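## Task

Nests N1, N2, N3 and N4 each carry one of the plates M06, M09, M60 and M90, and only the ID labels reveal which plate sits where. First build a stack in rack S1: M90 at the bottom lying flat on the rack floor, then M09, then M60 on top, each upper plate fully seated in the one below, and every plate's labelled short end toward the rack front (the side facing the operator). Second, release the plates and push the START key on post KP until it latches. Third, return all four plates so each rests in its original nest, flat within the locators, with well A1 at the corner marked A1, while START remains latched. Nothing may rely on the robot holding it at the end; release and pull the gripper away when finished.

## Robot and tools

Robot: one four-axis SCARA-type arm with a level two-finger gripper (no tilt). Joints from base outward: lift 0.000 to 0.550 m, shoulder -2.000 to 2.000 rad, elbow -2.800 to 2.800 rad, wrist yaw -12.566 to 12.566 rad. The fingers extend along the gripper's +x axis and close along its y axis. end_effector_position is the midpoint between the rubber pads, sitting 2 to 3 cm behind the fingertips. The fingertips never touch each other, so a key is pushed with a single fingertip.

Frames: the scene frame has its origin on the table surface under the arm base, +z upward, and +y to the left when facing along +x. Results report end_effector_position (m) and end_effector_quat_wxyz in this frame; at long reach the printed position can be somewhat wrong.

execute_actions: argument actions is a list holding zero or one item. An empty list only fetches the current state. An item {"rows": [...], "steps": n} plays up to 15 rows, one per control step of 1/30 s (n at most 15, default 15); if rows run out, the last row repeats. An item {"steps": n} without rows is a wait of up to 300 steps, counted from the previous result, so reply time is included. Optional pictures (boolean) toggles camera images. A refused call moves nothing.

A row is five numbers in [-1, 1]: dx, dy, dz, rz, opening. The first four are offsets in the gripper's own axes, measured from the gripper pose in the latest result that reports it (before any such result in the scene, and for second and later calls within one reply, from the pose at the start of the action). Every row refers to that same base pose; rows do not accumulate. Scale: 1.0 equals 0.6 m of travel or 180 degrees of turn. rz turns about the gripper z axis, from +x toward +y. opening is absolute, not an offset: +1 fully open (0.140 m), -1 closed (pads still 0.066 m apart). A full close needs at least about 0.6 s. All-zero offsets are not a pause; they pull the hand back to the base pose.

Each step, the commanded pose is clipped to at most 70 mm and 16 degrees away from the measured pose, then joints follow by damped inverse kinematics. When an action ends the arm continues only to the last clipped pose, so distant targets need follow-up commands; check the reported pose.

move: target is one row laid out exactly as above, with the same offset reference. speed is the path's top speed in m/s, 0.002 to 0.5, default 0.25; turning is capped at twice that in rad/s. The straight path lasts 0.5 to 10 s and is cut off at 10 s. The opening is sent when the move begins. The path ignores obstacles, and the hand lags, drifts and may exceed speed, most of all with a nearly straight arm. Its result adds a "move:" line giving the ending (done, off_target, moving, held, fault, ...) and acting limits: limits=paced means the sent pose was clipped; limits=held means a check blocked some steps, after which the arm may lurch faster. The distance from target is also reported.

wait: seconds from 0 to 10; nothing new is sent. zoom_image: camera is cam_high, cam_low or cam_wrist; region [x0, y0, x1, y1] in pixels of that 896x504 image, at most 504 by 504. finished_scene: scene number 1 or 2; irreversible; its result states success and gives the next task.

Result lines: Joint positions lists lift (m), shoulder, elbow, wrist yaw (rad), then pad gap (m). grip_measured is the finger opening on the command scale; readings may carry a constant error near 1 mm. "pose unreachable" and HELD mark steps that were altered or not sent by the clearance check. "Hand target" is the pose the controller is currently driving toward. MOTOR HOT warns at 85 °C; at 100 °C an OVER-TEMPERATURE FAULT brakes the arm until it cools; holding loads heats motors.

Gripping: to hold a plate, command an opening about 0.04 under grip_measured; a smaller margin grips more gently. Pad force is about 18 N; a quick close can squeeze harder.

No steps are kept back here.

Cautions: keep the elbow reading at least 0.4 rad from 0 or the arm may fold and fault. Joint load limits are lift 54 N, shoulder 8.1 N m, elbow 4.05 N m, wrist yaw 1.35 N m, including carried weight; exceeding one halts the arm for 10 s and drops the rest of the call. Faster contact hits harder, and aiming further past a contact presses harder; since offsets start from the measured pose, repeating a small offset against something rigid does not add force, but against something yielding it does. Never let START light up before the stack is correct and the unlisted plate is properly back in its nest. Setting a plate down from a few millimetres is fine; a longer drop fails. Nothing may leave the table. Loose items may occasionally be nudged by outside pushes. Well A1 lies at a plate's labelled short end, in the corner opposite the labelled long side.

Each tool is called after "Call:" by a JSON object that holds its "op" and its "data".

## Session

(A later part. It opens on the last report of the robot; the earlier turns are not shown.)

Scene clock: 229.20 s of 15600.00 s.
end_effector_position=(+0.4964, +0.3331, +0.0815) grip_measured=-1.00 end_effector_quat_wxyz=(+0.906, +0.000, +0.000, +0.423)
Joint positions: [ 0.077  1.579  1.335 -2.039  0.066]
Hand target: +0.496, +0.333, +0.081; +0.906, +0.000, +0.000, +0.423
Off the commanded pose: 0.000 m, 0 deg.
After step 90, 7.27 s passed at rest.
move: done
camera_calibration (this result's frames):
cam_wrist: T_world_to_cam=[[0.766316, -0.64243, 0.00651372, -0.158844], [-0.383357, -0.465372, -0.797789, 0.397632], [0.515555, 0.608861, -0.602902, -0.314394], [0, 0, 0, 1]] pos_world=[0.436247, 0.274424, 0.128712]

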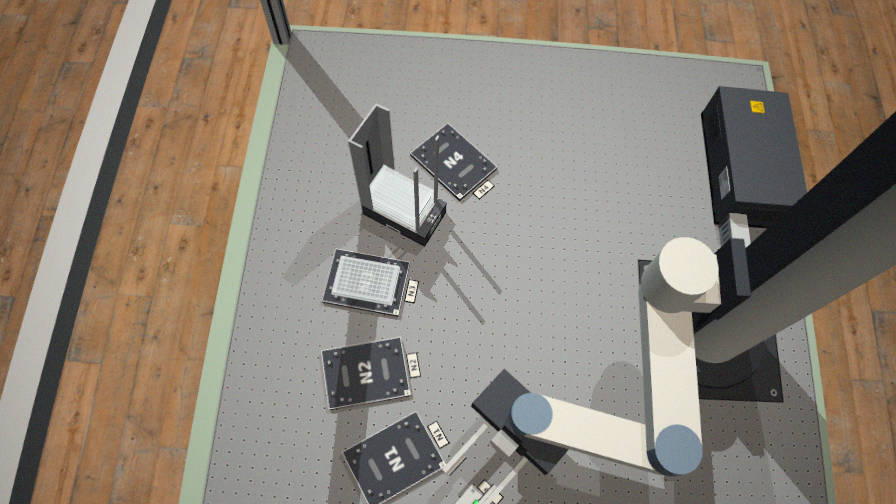

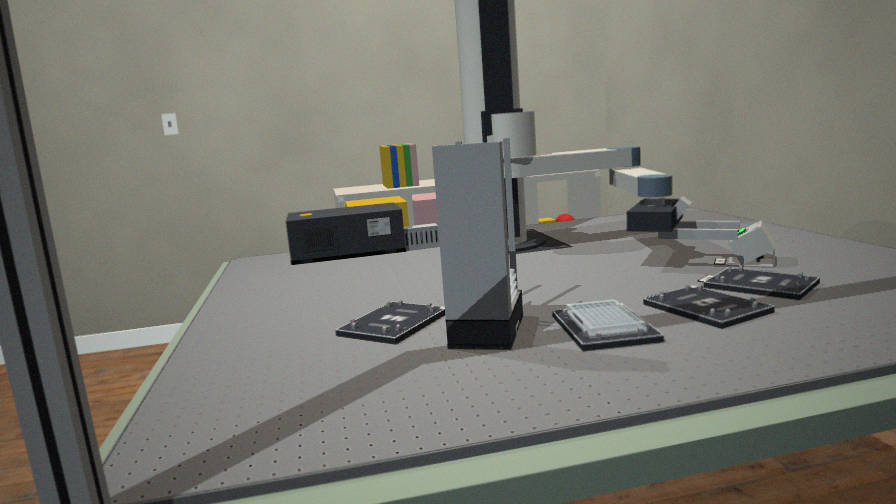

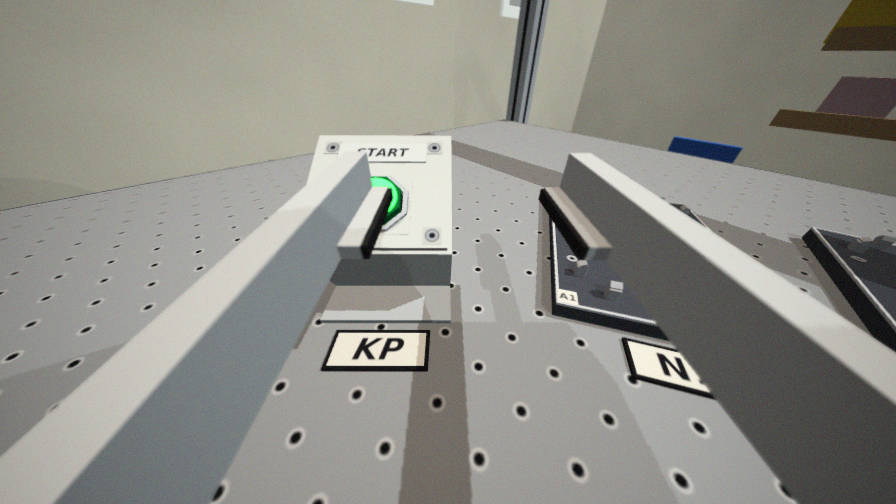

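Slanted face; lit. Push more.

Call:
{"op": "move", "data": {"target": [0.004,0,-0.004,0,-1], "speed": 0.008}}

Call:
{"op": "move", "data": {"target": [-0.03,0,0.03,0,-1], "speed": 0.05}}

Scene clock: 232.90 s of 15600.00 s.
end_effector_position=(+0.4975, +0.3344, +0.0793) grip_measured=-1.00 end_effector_quat_wxyz=(+0.906, +0.000, +0.000, +0.424)
Joint positions: [ 0.074  1.575  1.343 -2.043  0.066]
Hand target: +0.498, +0.335, +0.079; +0.906, +0.000, +0.000, +0.423
Off the commanded pose: 0.001 m, 0 deg.
move: done
camera_calibration (this result's frames):
cam_wrist: T_world_to_cam=[[0.767153, -0.641431, 0.00651372, -0.15962], [-0.38275, -0.465871, -0.797789, 0.396797], [0.514761, 0.609533, -0.602902, -0.316938], [0, 0, 0, 1]] pos_world=[0.437474, 0.275655, 0.126517]

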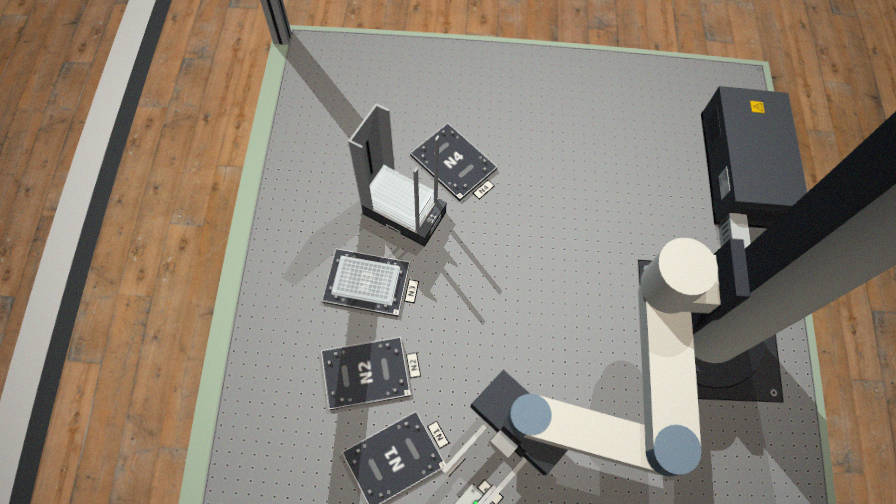

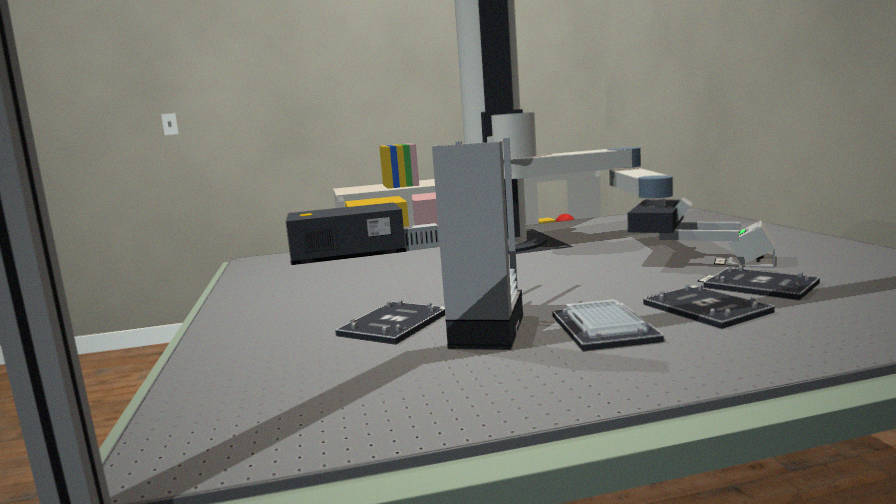

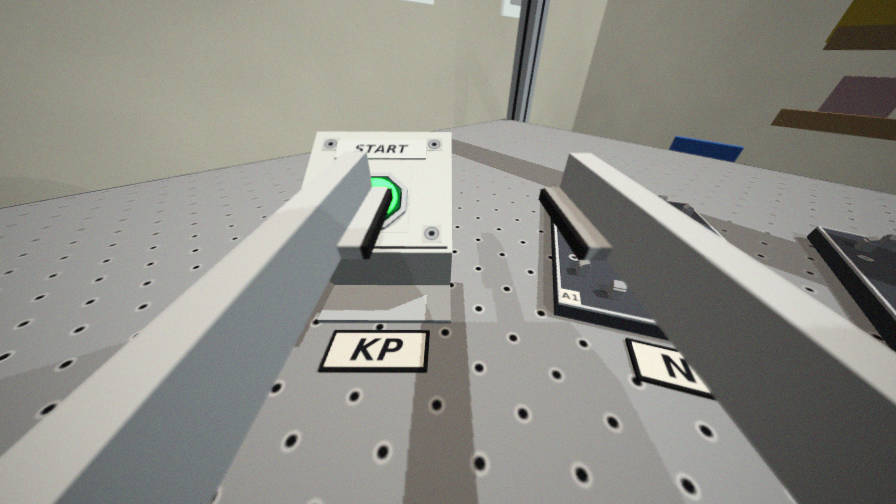

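Scene clock: 233.67 s of 15600.00 s.
end_effector_position=(+0.4861, +0.3205, +0.0974) grip_measured=-1.00 end_effector_quat_wxyz=(+0.906, +0.000, +0.000, +0.424)
Joint positions: [ 0.092  1.604  1.256 -1.984  0.066]
Hand target: +0.486, +0.321, +0.097; +0.906, +0.000, +0.000, +0.424
Off the commanded pose: 0.000 m, 0 deg.
move: done
camera_calibration (this result's frames):
cam_wrist: T_world_to_cam=[[0.766865, -0.641775, 0.00651372, -0.159624], [-0.382959, -0.465699, -0.797789, 0.400383], [0.515034, 0.609302, -0.602902, -0.291725], [0, 0, 0, 1]] pos_world=[0.425988, 0.261764, 0.144579]

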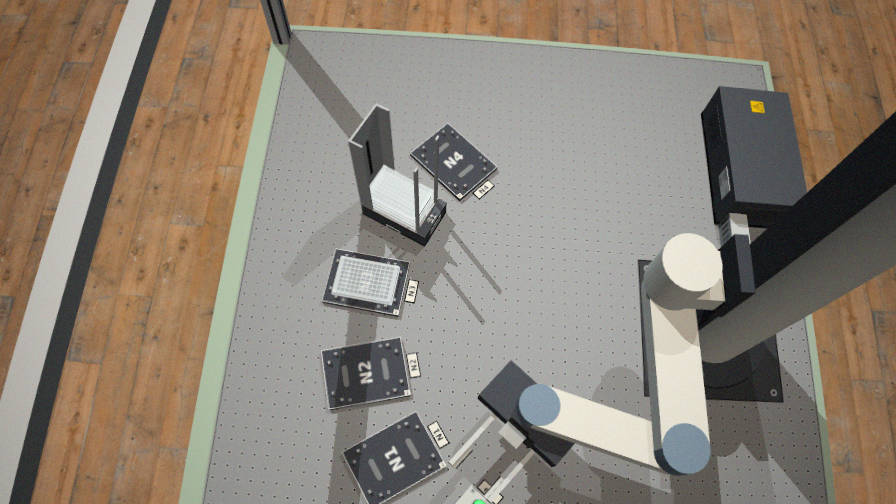

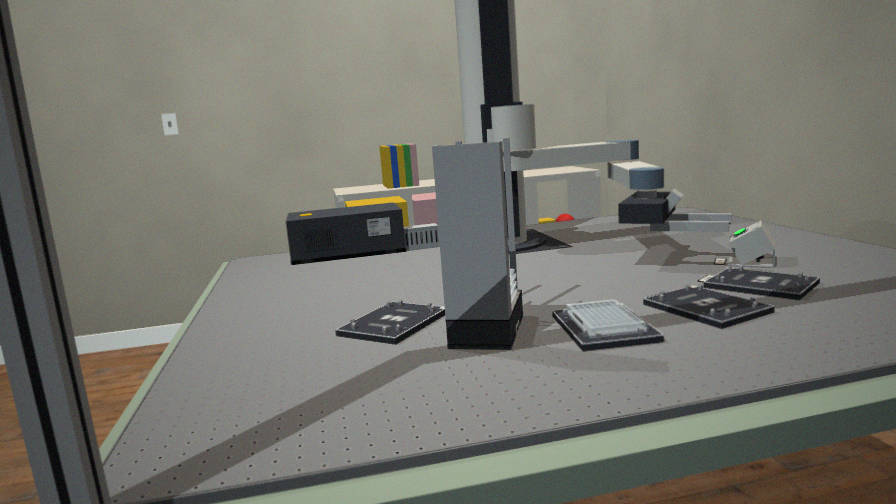

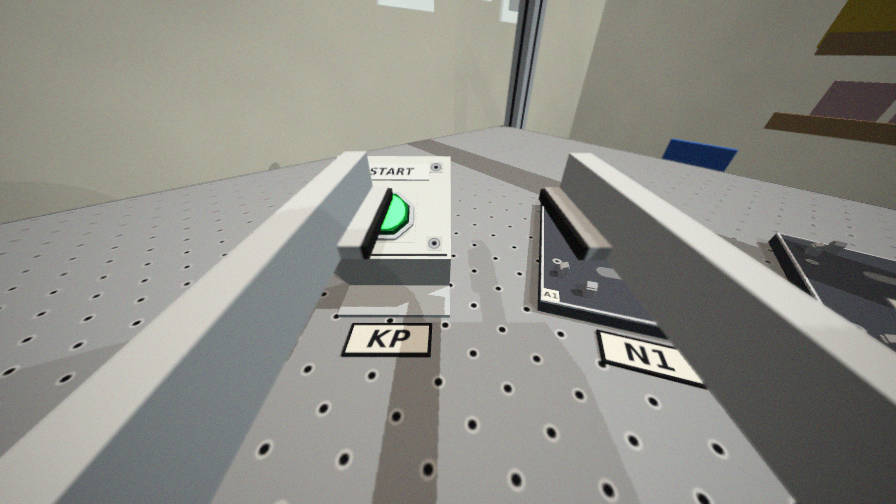

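Call:
{"op": "move", "data": {"target": [-0.5576,-0.5907,0,-0.4216,-1], "speed": 0.4}}

Call:
{"op": "move", "data": {"target": [0,0,-0.0075,0,0.3]}}

Scene clock: 239.47 s of 15600.00 s.
end_effector_position=(+0.5438, -0.1636, +0.0974) grip_measured=-1.00 end_effector_quat_wxyz=(+0.975, +0.000, +0.000, -0.223)
Joint positions: [ 0.092  0.512  1.053 -2.014  0.066]
Hand target: +0.544, -0.164, +0.097; +0.975, +0.000, +0.000, -0.223
Off the commanded pose: 0.000 m, 0 deg.
After step 90, 0.67 s passed at rest.
move: done
camera_calibration (this result's frames):
cam_wrist: T_world_to_cam=[[-0.435336, -0.900244, 0.00651372, 0.0968948], [-0.545044, 0.257798, -0.797789, 0.40355], [0.716525, -0.350857, -0.602902, -0.293167], [0, 0, 0, 1]] pos_world=[0.472196, -0.119665, 0.144565]

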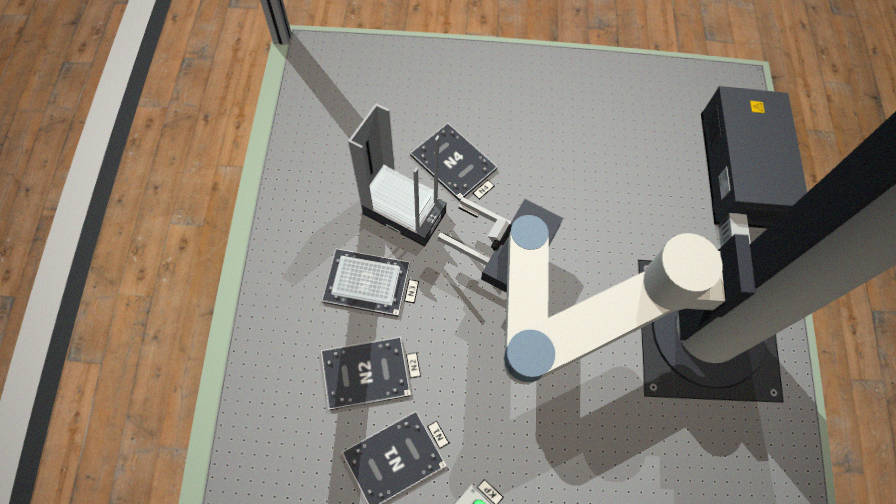

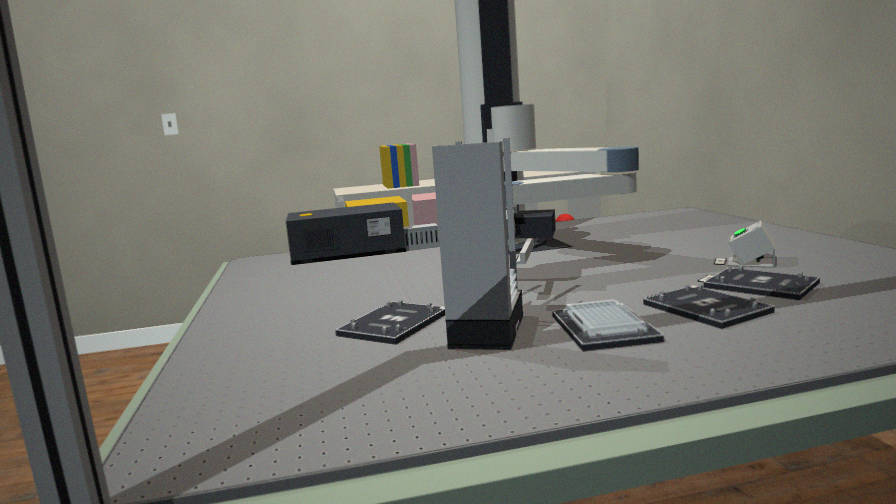

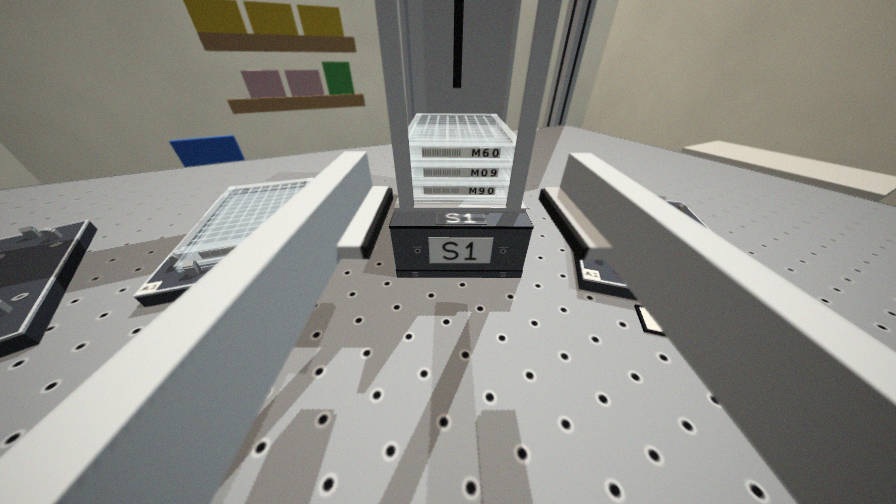

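Scene clock: 240.17 s of 15600.00 s.
end_effector_position=(+0.5438, -0.1636, +0.0929) grip_measured=+0.30 end_effector_quat_wxyz=(+0.975, +0.000, +0.000, -0.223)
Joint positions: [ 0.088  0.512  1.053 -2.014  0.114]
Hand target: +0.544, -0.164, +0.093; +0.975, +0.000, +0.000, -0.223
Off the commanded pose: 0.000 m, 0 deg.
move: done
camera_calibration (this result's frames):
cam_wrist: T_world_to_cam=[[-0.435367, -0.900229, 0.00651372, 0.0969305], [-0.545036, 0.257816, -0.797789, 0.399995], [0.716514, -0.350881, -0.602902, -0.29585], [0, 0, 0, 1]] pos_world=[0.472193, -0.119674, 0.140111]

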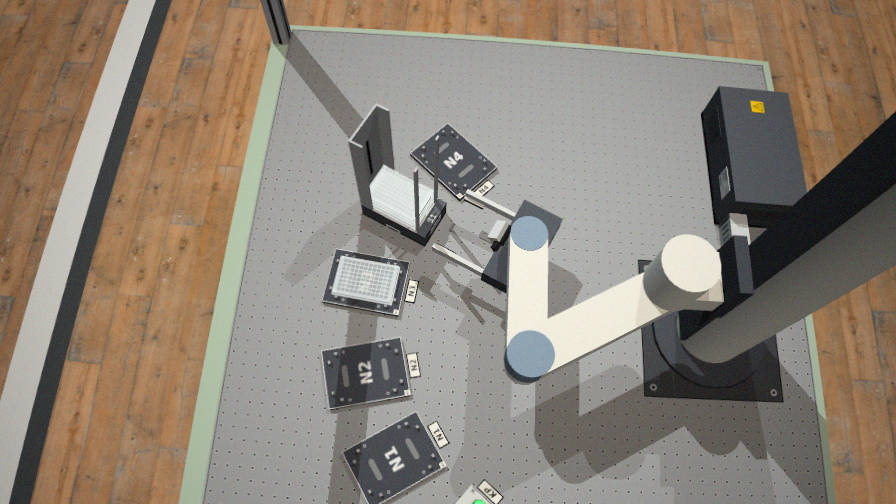

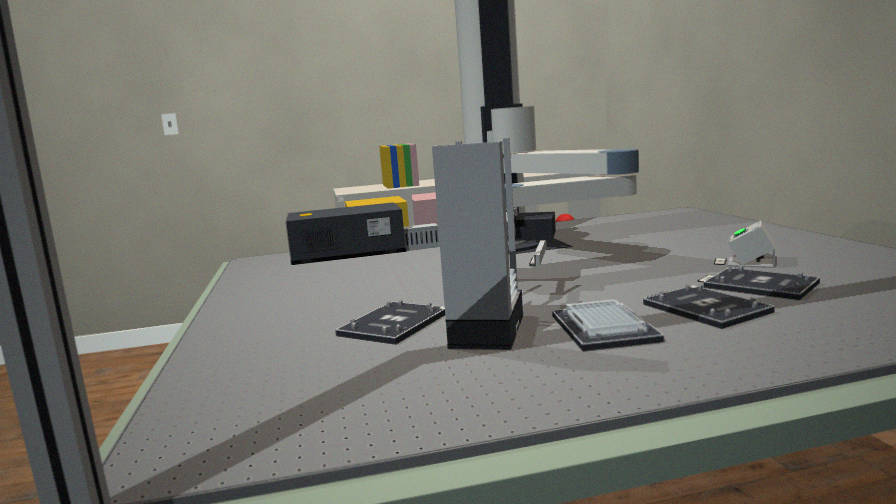

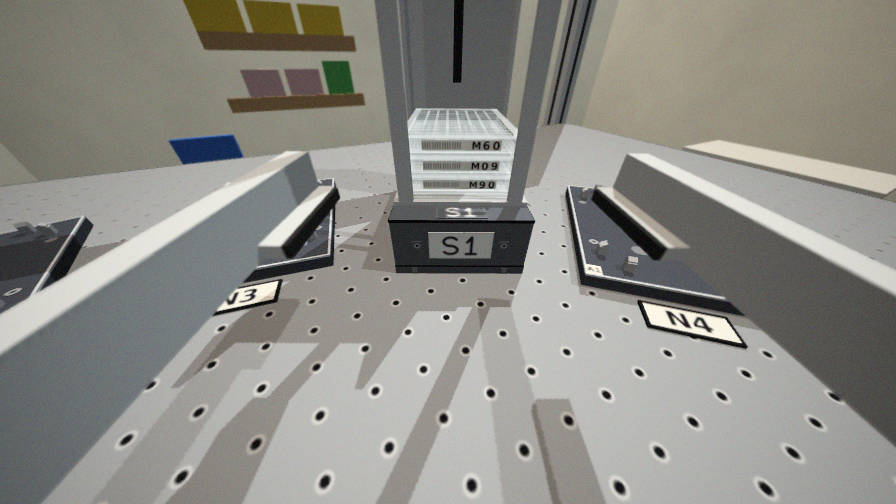

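Call:
{"op": "move", "data": {"target": [0.249,0,0,0,0.3], "speed": 0.15}}

Call:
{"op": "execute_actions", "data": {"actions": [{"rows":[[0,0,0,0,-0.4],[0,0,0,0,-0.4],[0,0,0,0,-0.4],[0,0,0,0,-0.4],[0,0,0,0,-0.4],[0,0,0,0,-0.4],[0,0,0,0,-0.4],[0,0,0,0,-0.4],[0,0,0,0,-0.4],[0,0,0,0,-0.45],[0,0,0,0,-0.5],[0,0,0,0,-0.55]]}], "pictures": false}}

Call:
{"op": "move", "data": {"target": [0,0,0.395,0,-0.55], "speed": 0.15}}

Call:
{"op": "move", "data": {"target": [-0.2094,0.5785,0,0.222,-0.55], "speed": 0.3}}

Call:
{"op": "move", "data": {"target": [0,0,-0.478,0,-0.55]}}

Scene clock: 249.47 s of 15600.00 s.
end_effector_position=(+0.6783, -0.2285, +0.0929) grip_measured=+0.30 end_effector_quat_wxyz=(+0.975, +0.000, +0.000, -0.223)
Joint positions: [ 0.088  0.178  1.83  -2.458  0.114]
Hand target: +0.678, -0.228, +0.093; +0.975, +0.000, +0.000, -0.223
Off the commanded pose: 0.000 m, 0 deg.
After step 90, 4.97 s passed at rest.
move: done
camera_calibration (this result's frames):
cam_wrist: T_world_to_cam=[[-0.435275, -0.900274, 0.00651372, 0.0970252], [-0.545062, 0.257761, -0.797789, 0.490075], [0.716549, -0.350808, -0.602902, -0.415039], [0, 0, 0, 1]] pos_world=[0.60675, -0.184572, 0.140117]

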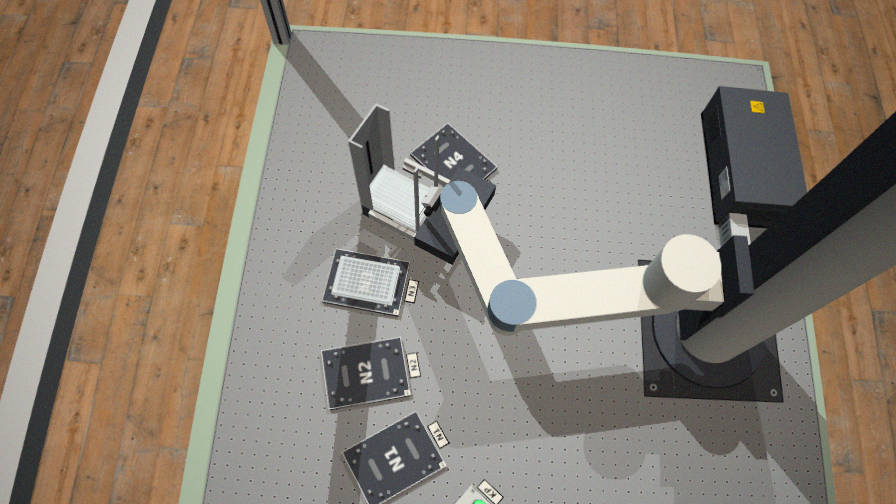

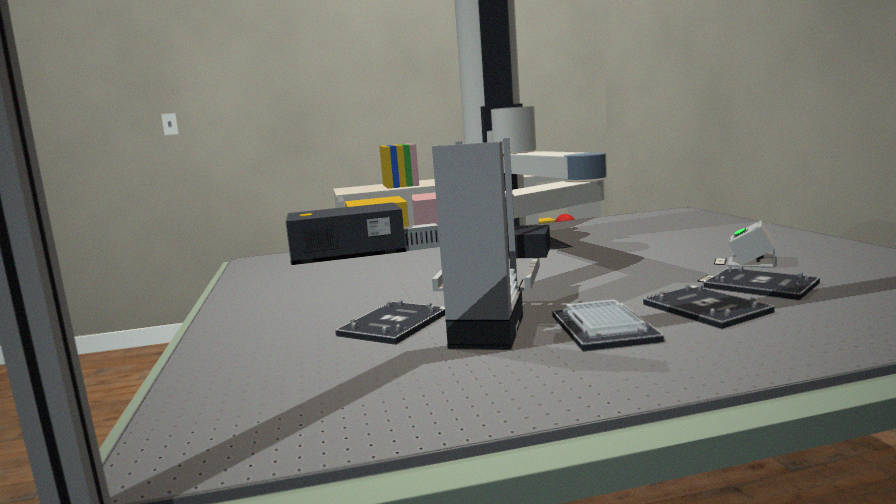

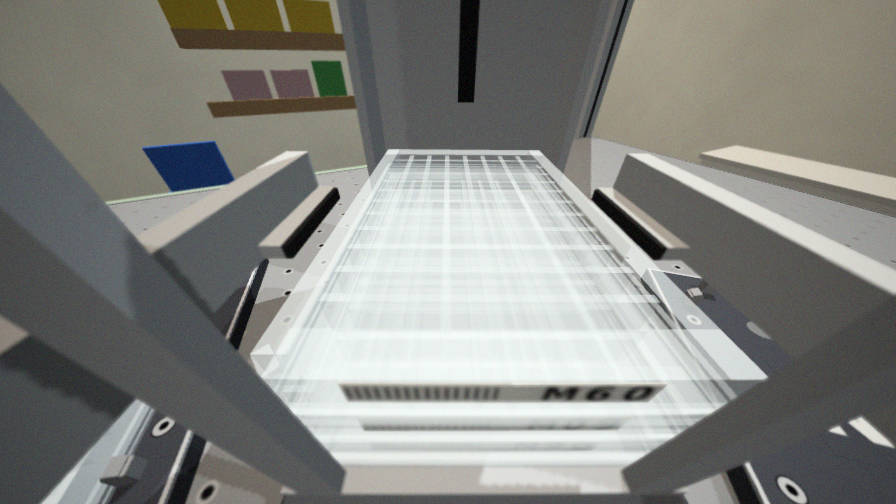

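Scene clock: 249.97 s of 15600.00 s.
end_effector_position=(+0.6783, -0.2285, +0.0929) grip_measured=-0.49 end_effector_quat_wxyz=(+0.975, +0.000, +0.000, -0.223)
Joint positions: [ 0.088  0.178  1.83  -2.458  0.085]
Hand target: +0.678, -0.229, +0.093; +0.975, +0.000, +0.000, -0.223
Off the commanded pose: 0.000 m, 0 deg.
Steps of this call (steps 1 to 15: all 15 steps of this action). Readings (end_effector_position):
1: (+0.6783, -0.2285, +0.0929)
2: (+0.6783, -0.2285, +0.0929)
4: (+0.6783, -0.2285, +0.0929)
8: (+0.6783, -0.2285, +0.0929)
15: the state above

Scene clock: 252.13 s of 15600.00 s.
end_effector_position=(+0.6783, -0.2285, +0.3300) grip_measured=-0.49 end_effector_quat_wxyz=(+0.975, +0.000, +0.000, -0.223)
Joint positions: [ 0.325  0.178  1.83  -2.458  0.085]
Hand target: +0.678, -0.229, +0.330; +0.975, +0.000, +0.000, -0.223
Off the commanded pose: 0.000 m, 0 deg.
move: done
camera_calibration (this result's frames):
cam_wrist: T_world_to_cam=[[-0.435367, -0.900229, 0.00651372, 0.0955341], [-0.545036, 0.257817, -0.797789, 0.679185], [0.716513, -0.350881, -0.602902, -0.272114], [0, 0, 0, 1]] pos_world=[0.606746, -0.184582, 0.377166]

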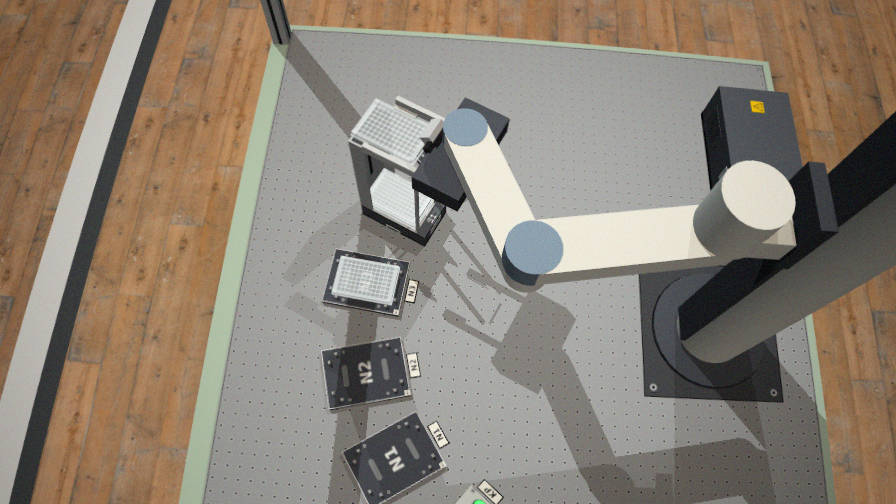

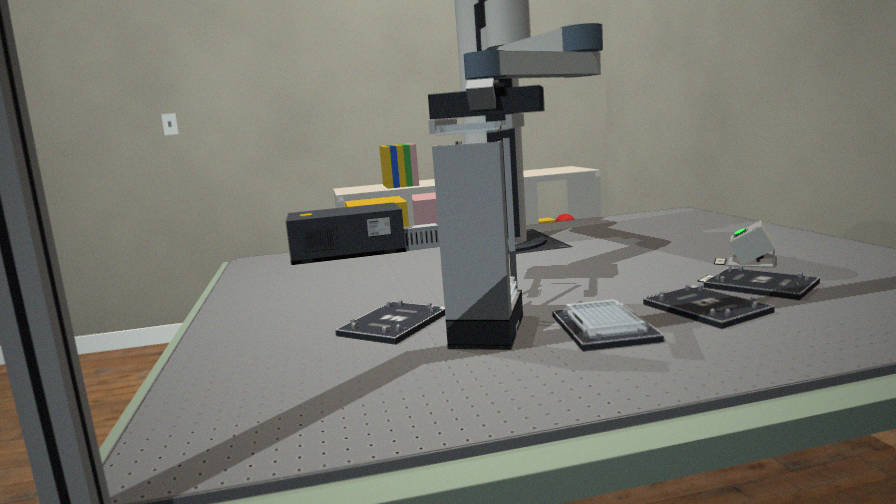

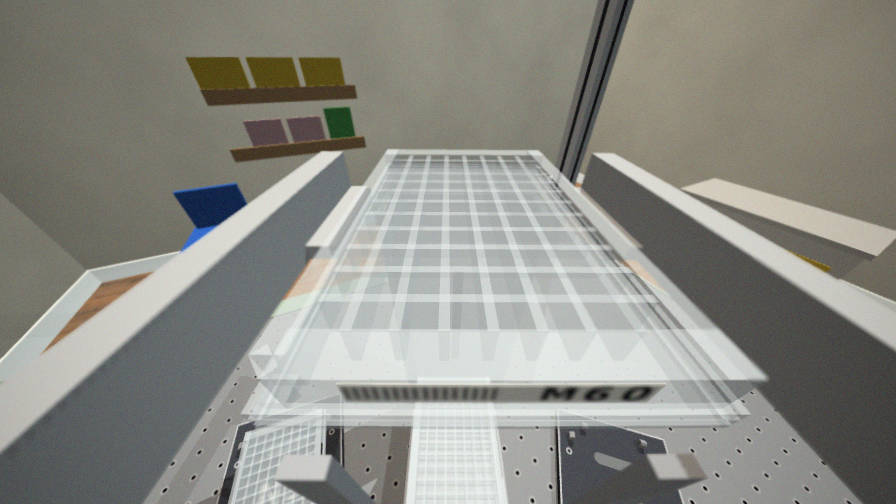

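Scene clock: 253.73 s of 15600.00 s.
end_effector_position=(+0.7158, +0.1389, +0.3300) grip_measured=-0.49 end_effector_quat_wxyz=(+0.992, +0.000, +0.000, +0.124)
Joint positions: [ 0.325  0.833  1.866 -2.45   0.085]
Hand target: +0.716, +0.139, +0.330; +0.992, +0.000, +0.000, +0.124
Off the commanded pose: 0.000 m, 0 deg.
move: done
camera_calibration (this result's frames):
cam_wrist: T_world_to_cam=[[0.244991, -0.969504, 0.00651372, -0.0347539], [-0.583267, -0.15275, -0.797789, 0.689302], [0.774454, 0.191652, -0.602902, -0.286909], [0, 0, 0, 1]] pos_world=[0.63276, 0.126583, 0.377166]

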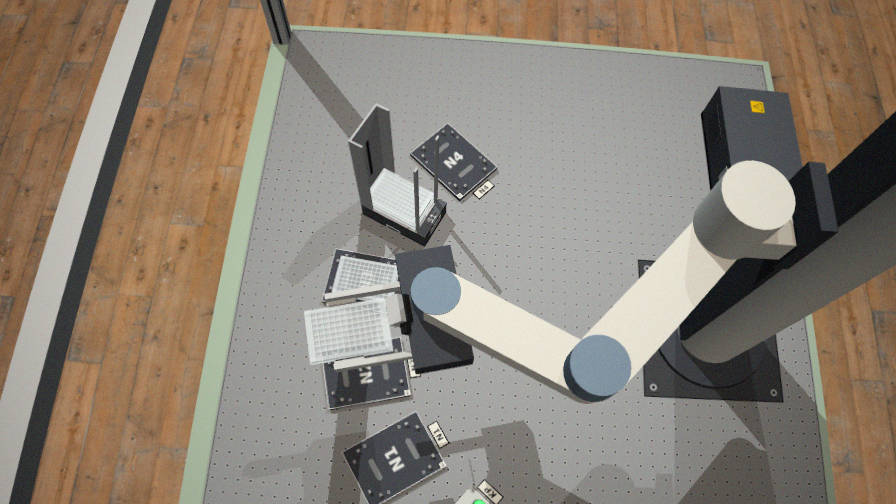

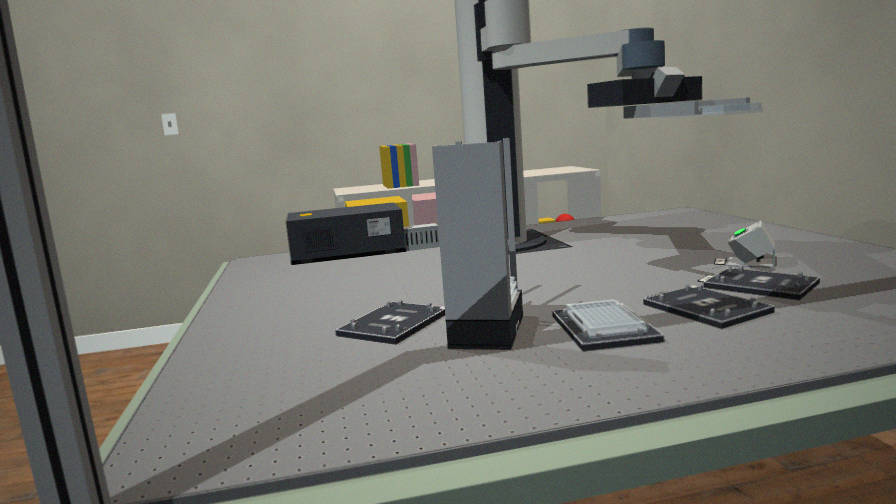

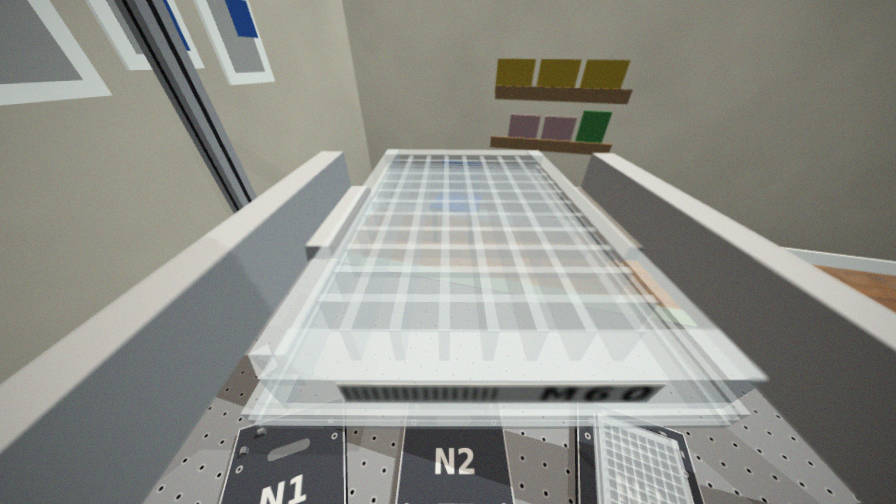

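Scene clock: 255.30 s of 15600.00 s.
end_effector_position=(+0.7158, +0.1389, +0.0431) grip_measured=-0.49 end_effector_quat_wxyz=(+0.992, +0.000, +0.000, +0.124)
Joint positions: [ 0.038  0.833  1.866 -2.45   0.085]
Hand target: +0.716, +0.139, +0.043; +0.992, +0.000, +0.000, +0.124
Off the commanded pose: 0.000 m, 0 deg.
move: done
camera_calibration (this result's frames):
cam_wrist: T_world_to_cam=[[0.244957, -0.969512, 0.00651372, -0.0328722], [-0.583273, -0.15273, -0.797789, 0.460435], [0.774461, 0.191625, -0.602902, -0.459863], [0, 0, 0, 1]] pos_world=[0.632758, 0.126573, 0.0902914]

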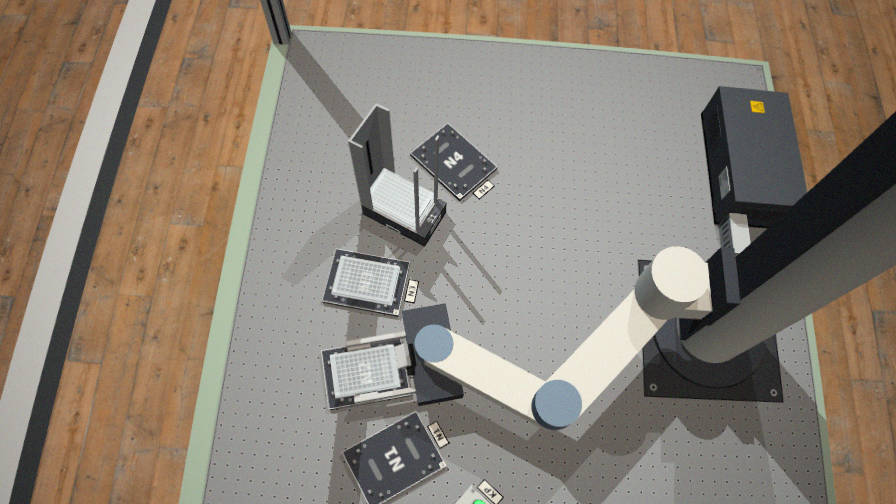

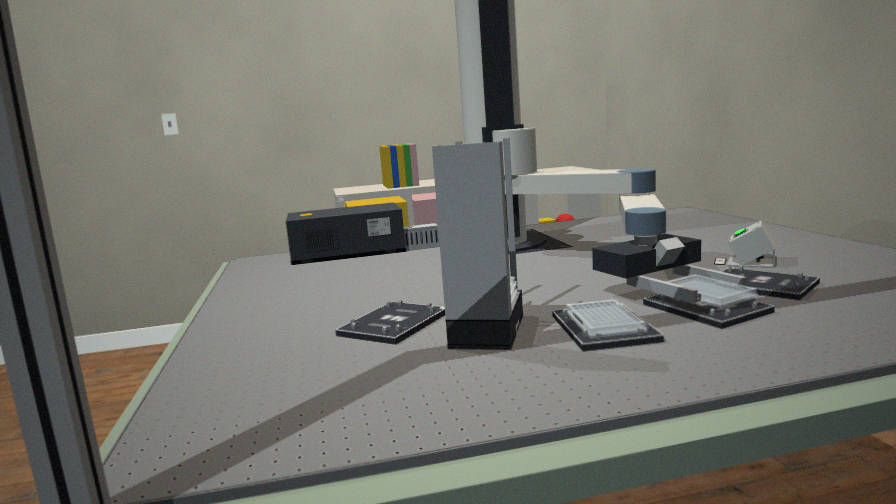

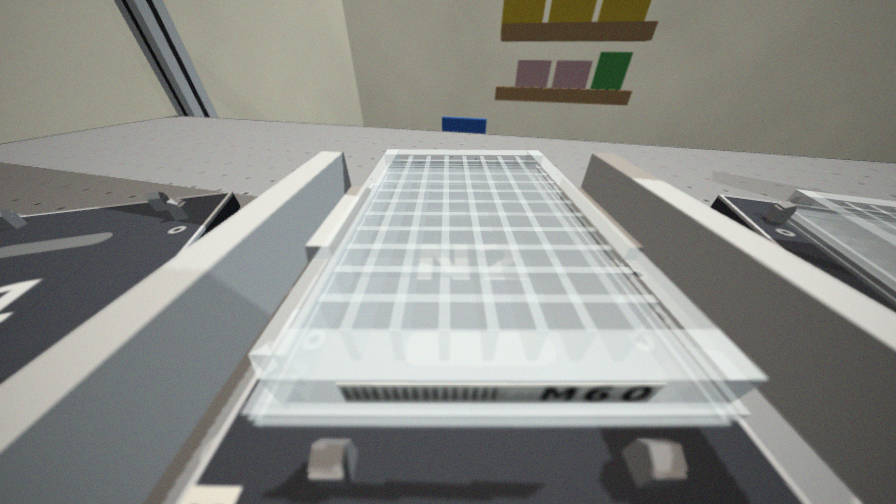

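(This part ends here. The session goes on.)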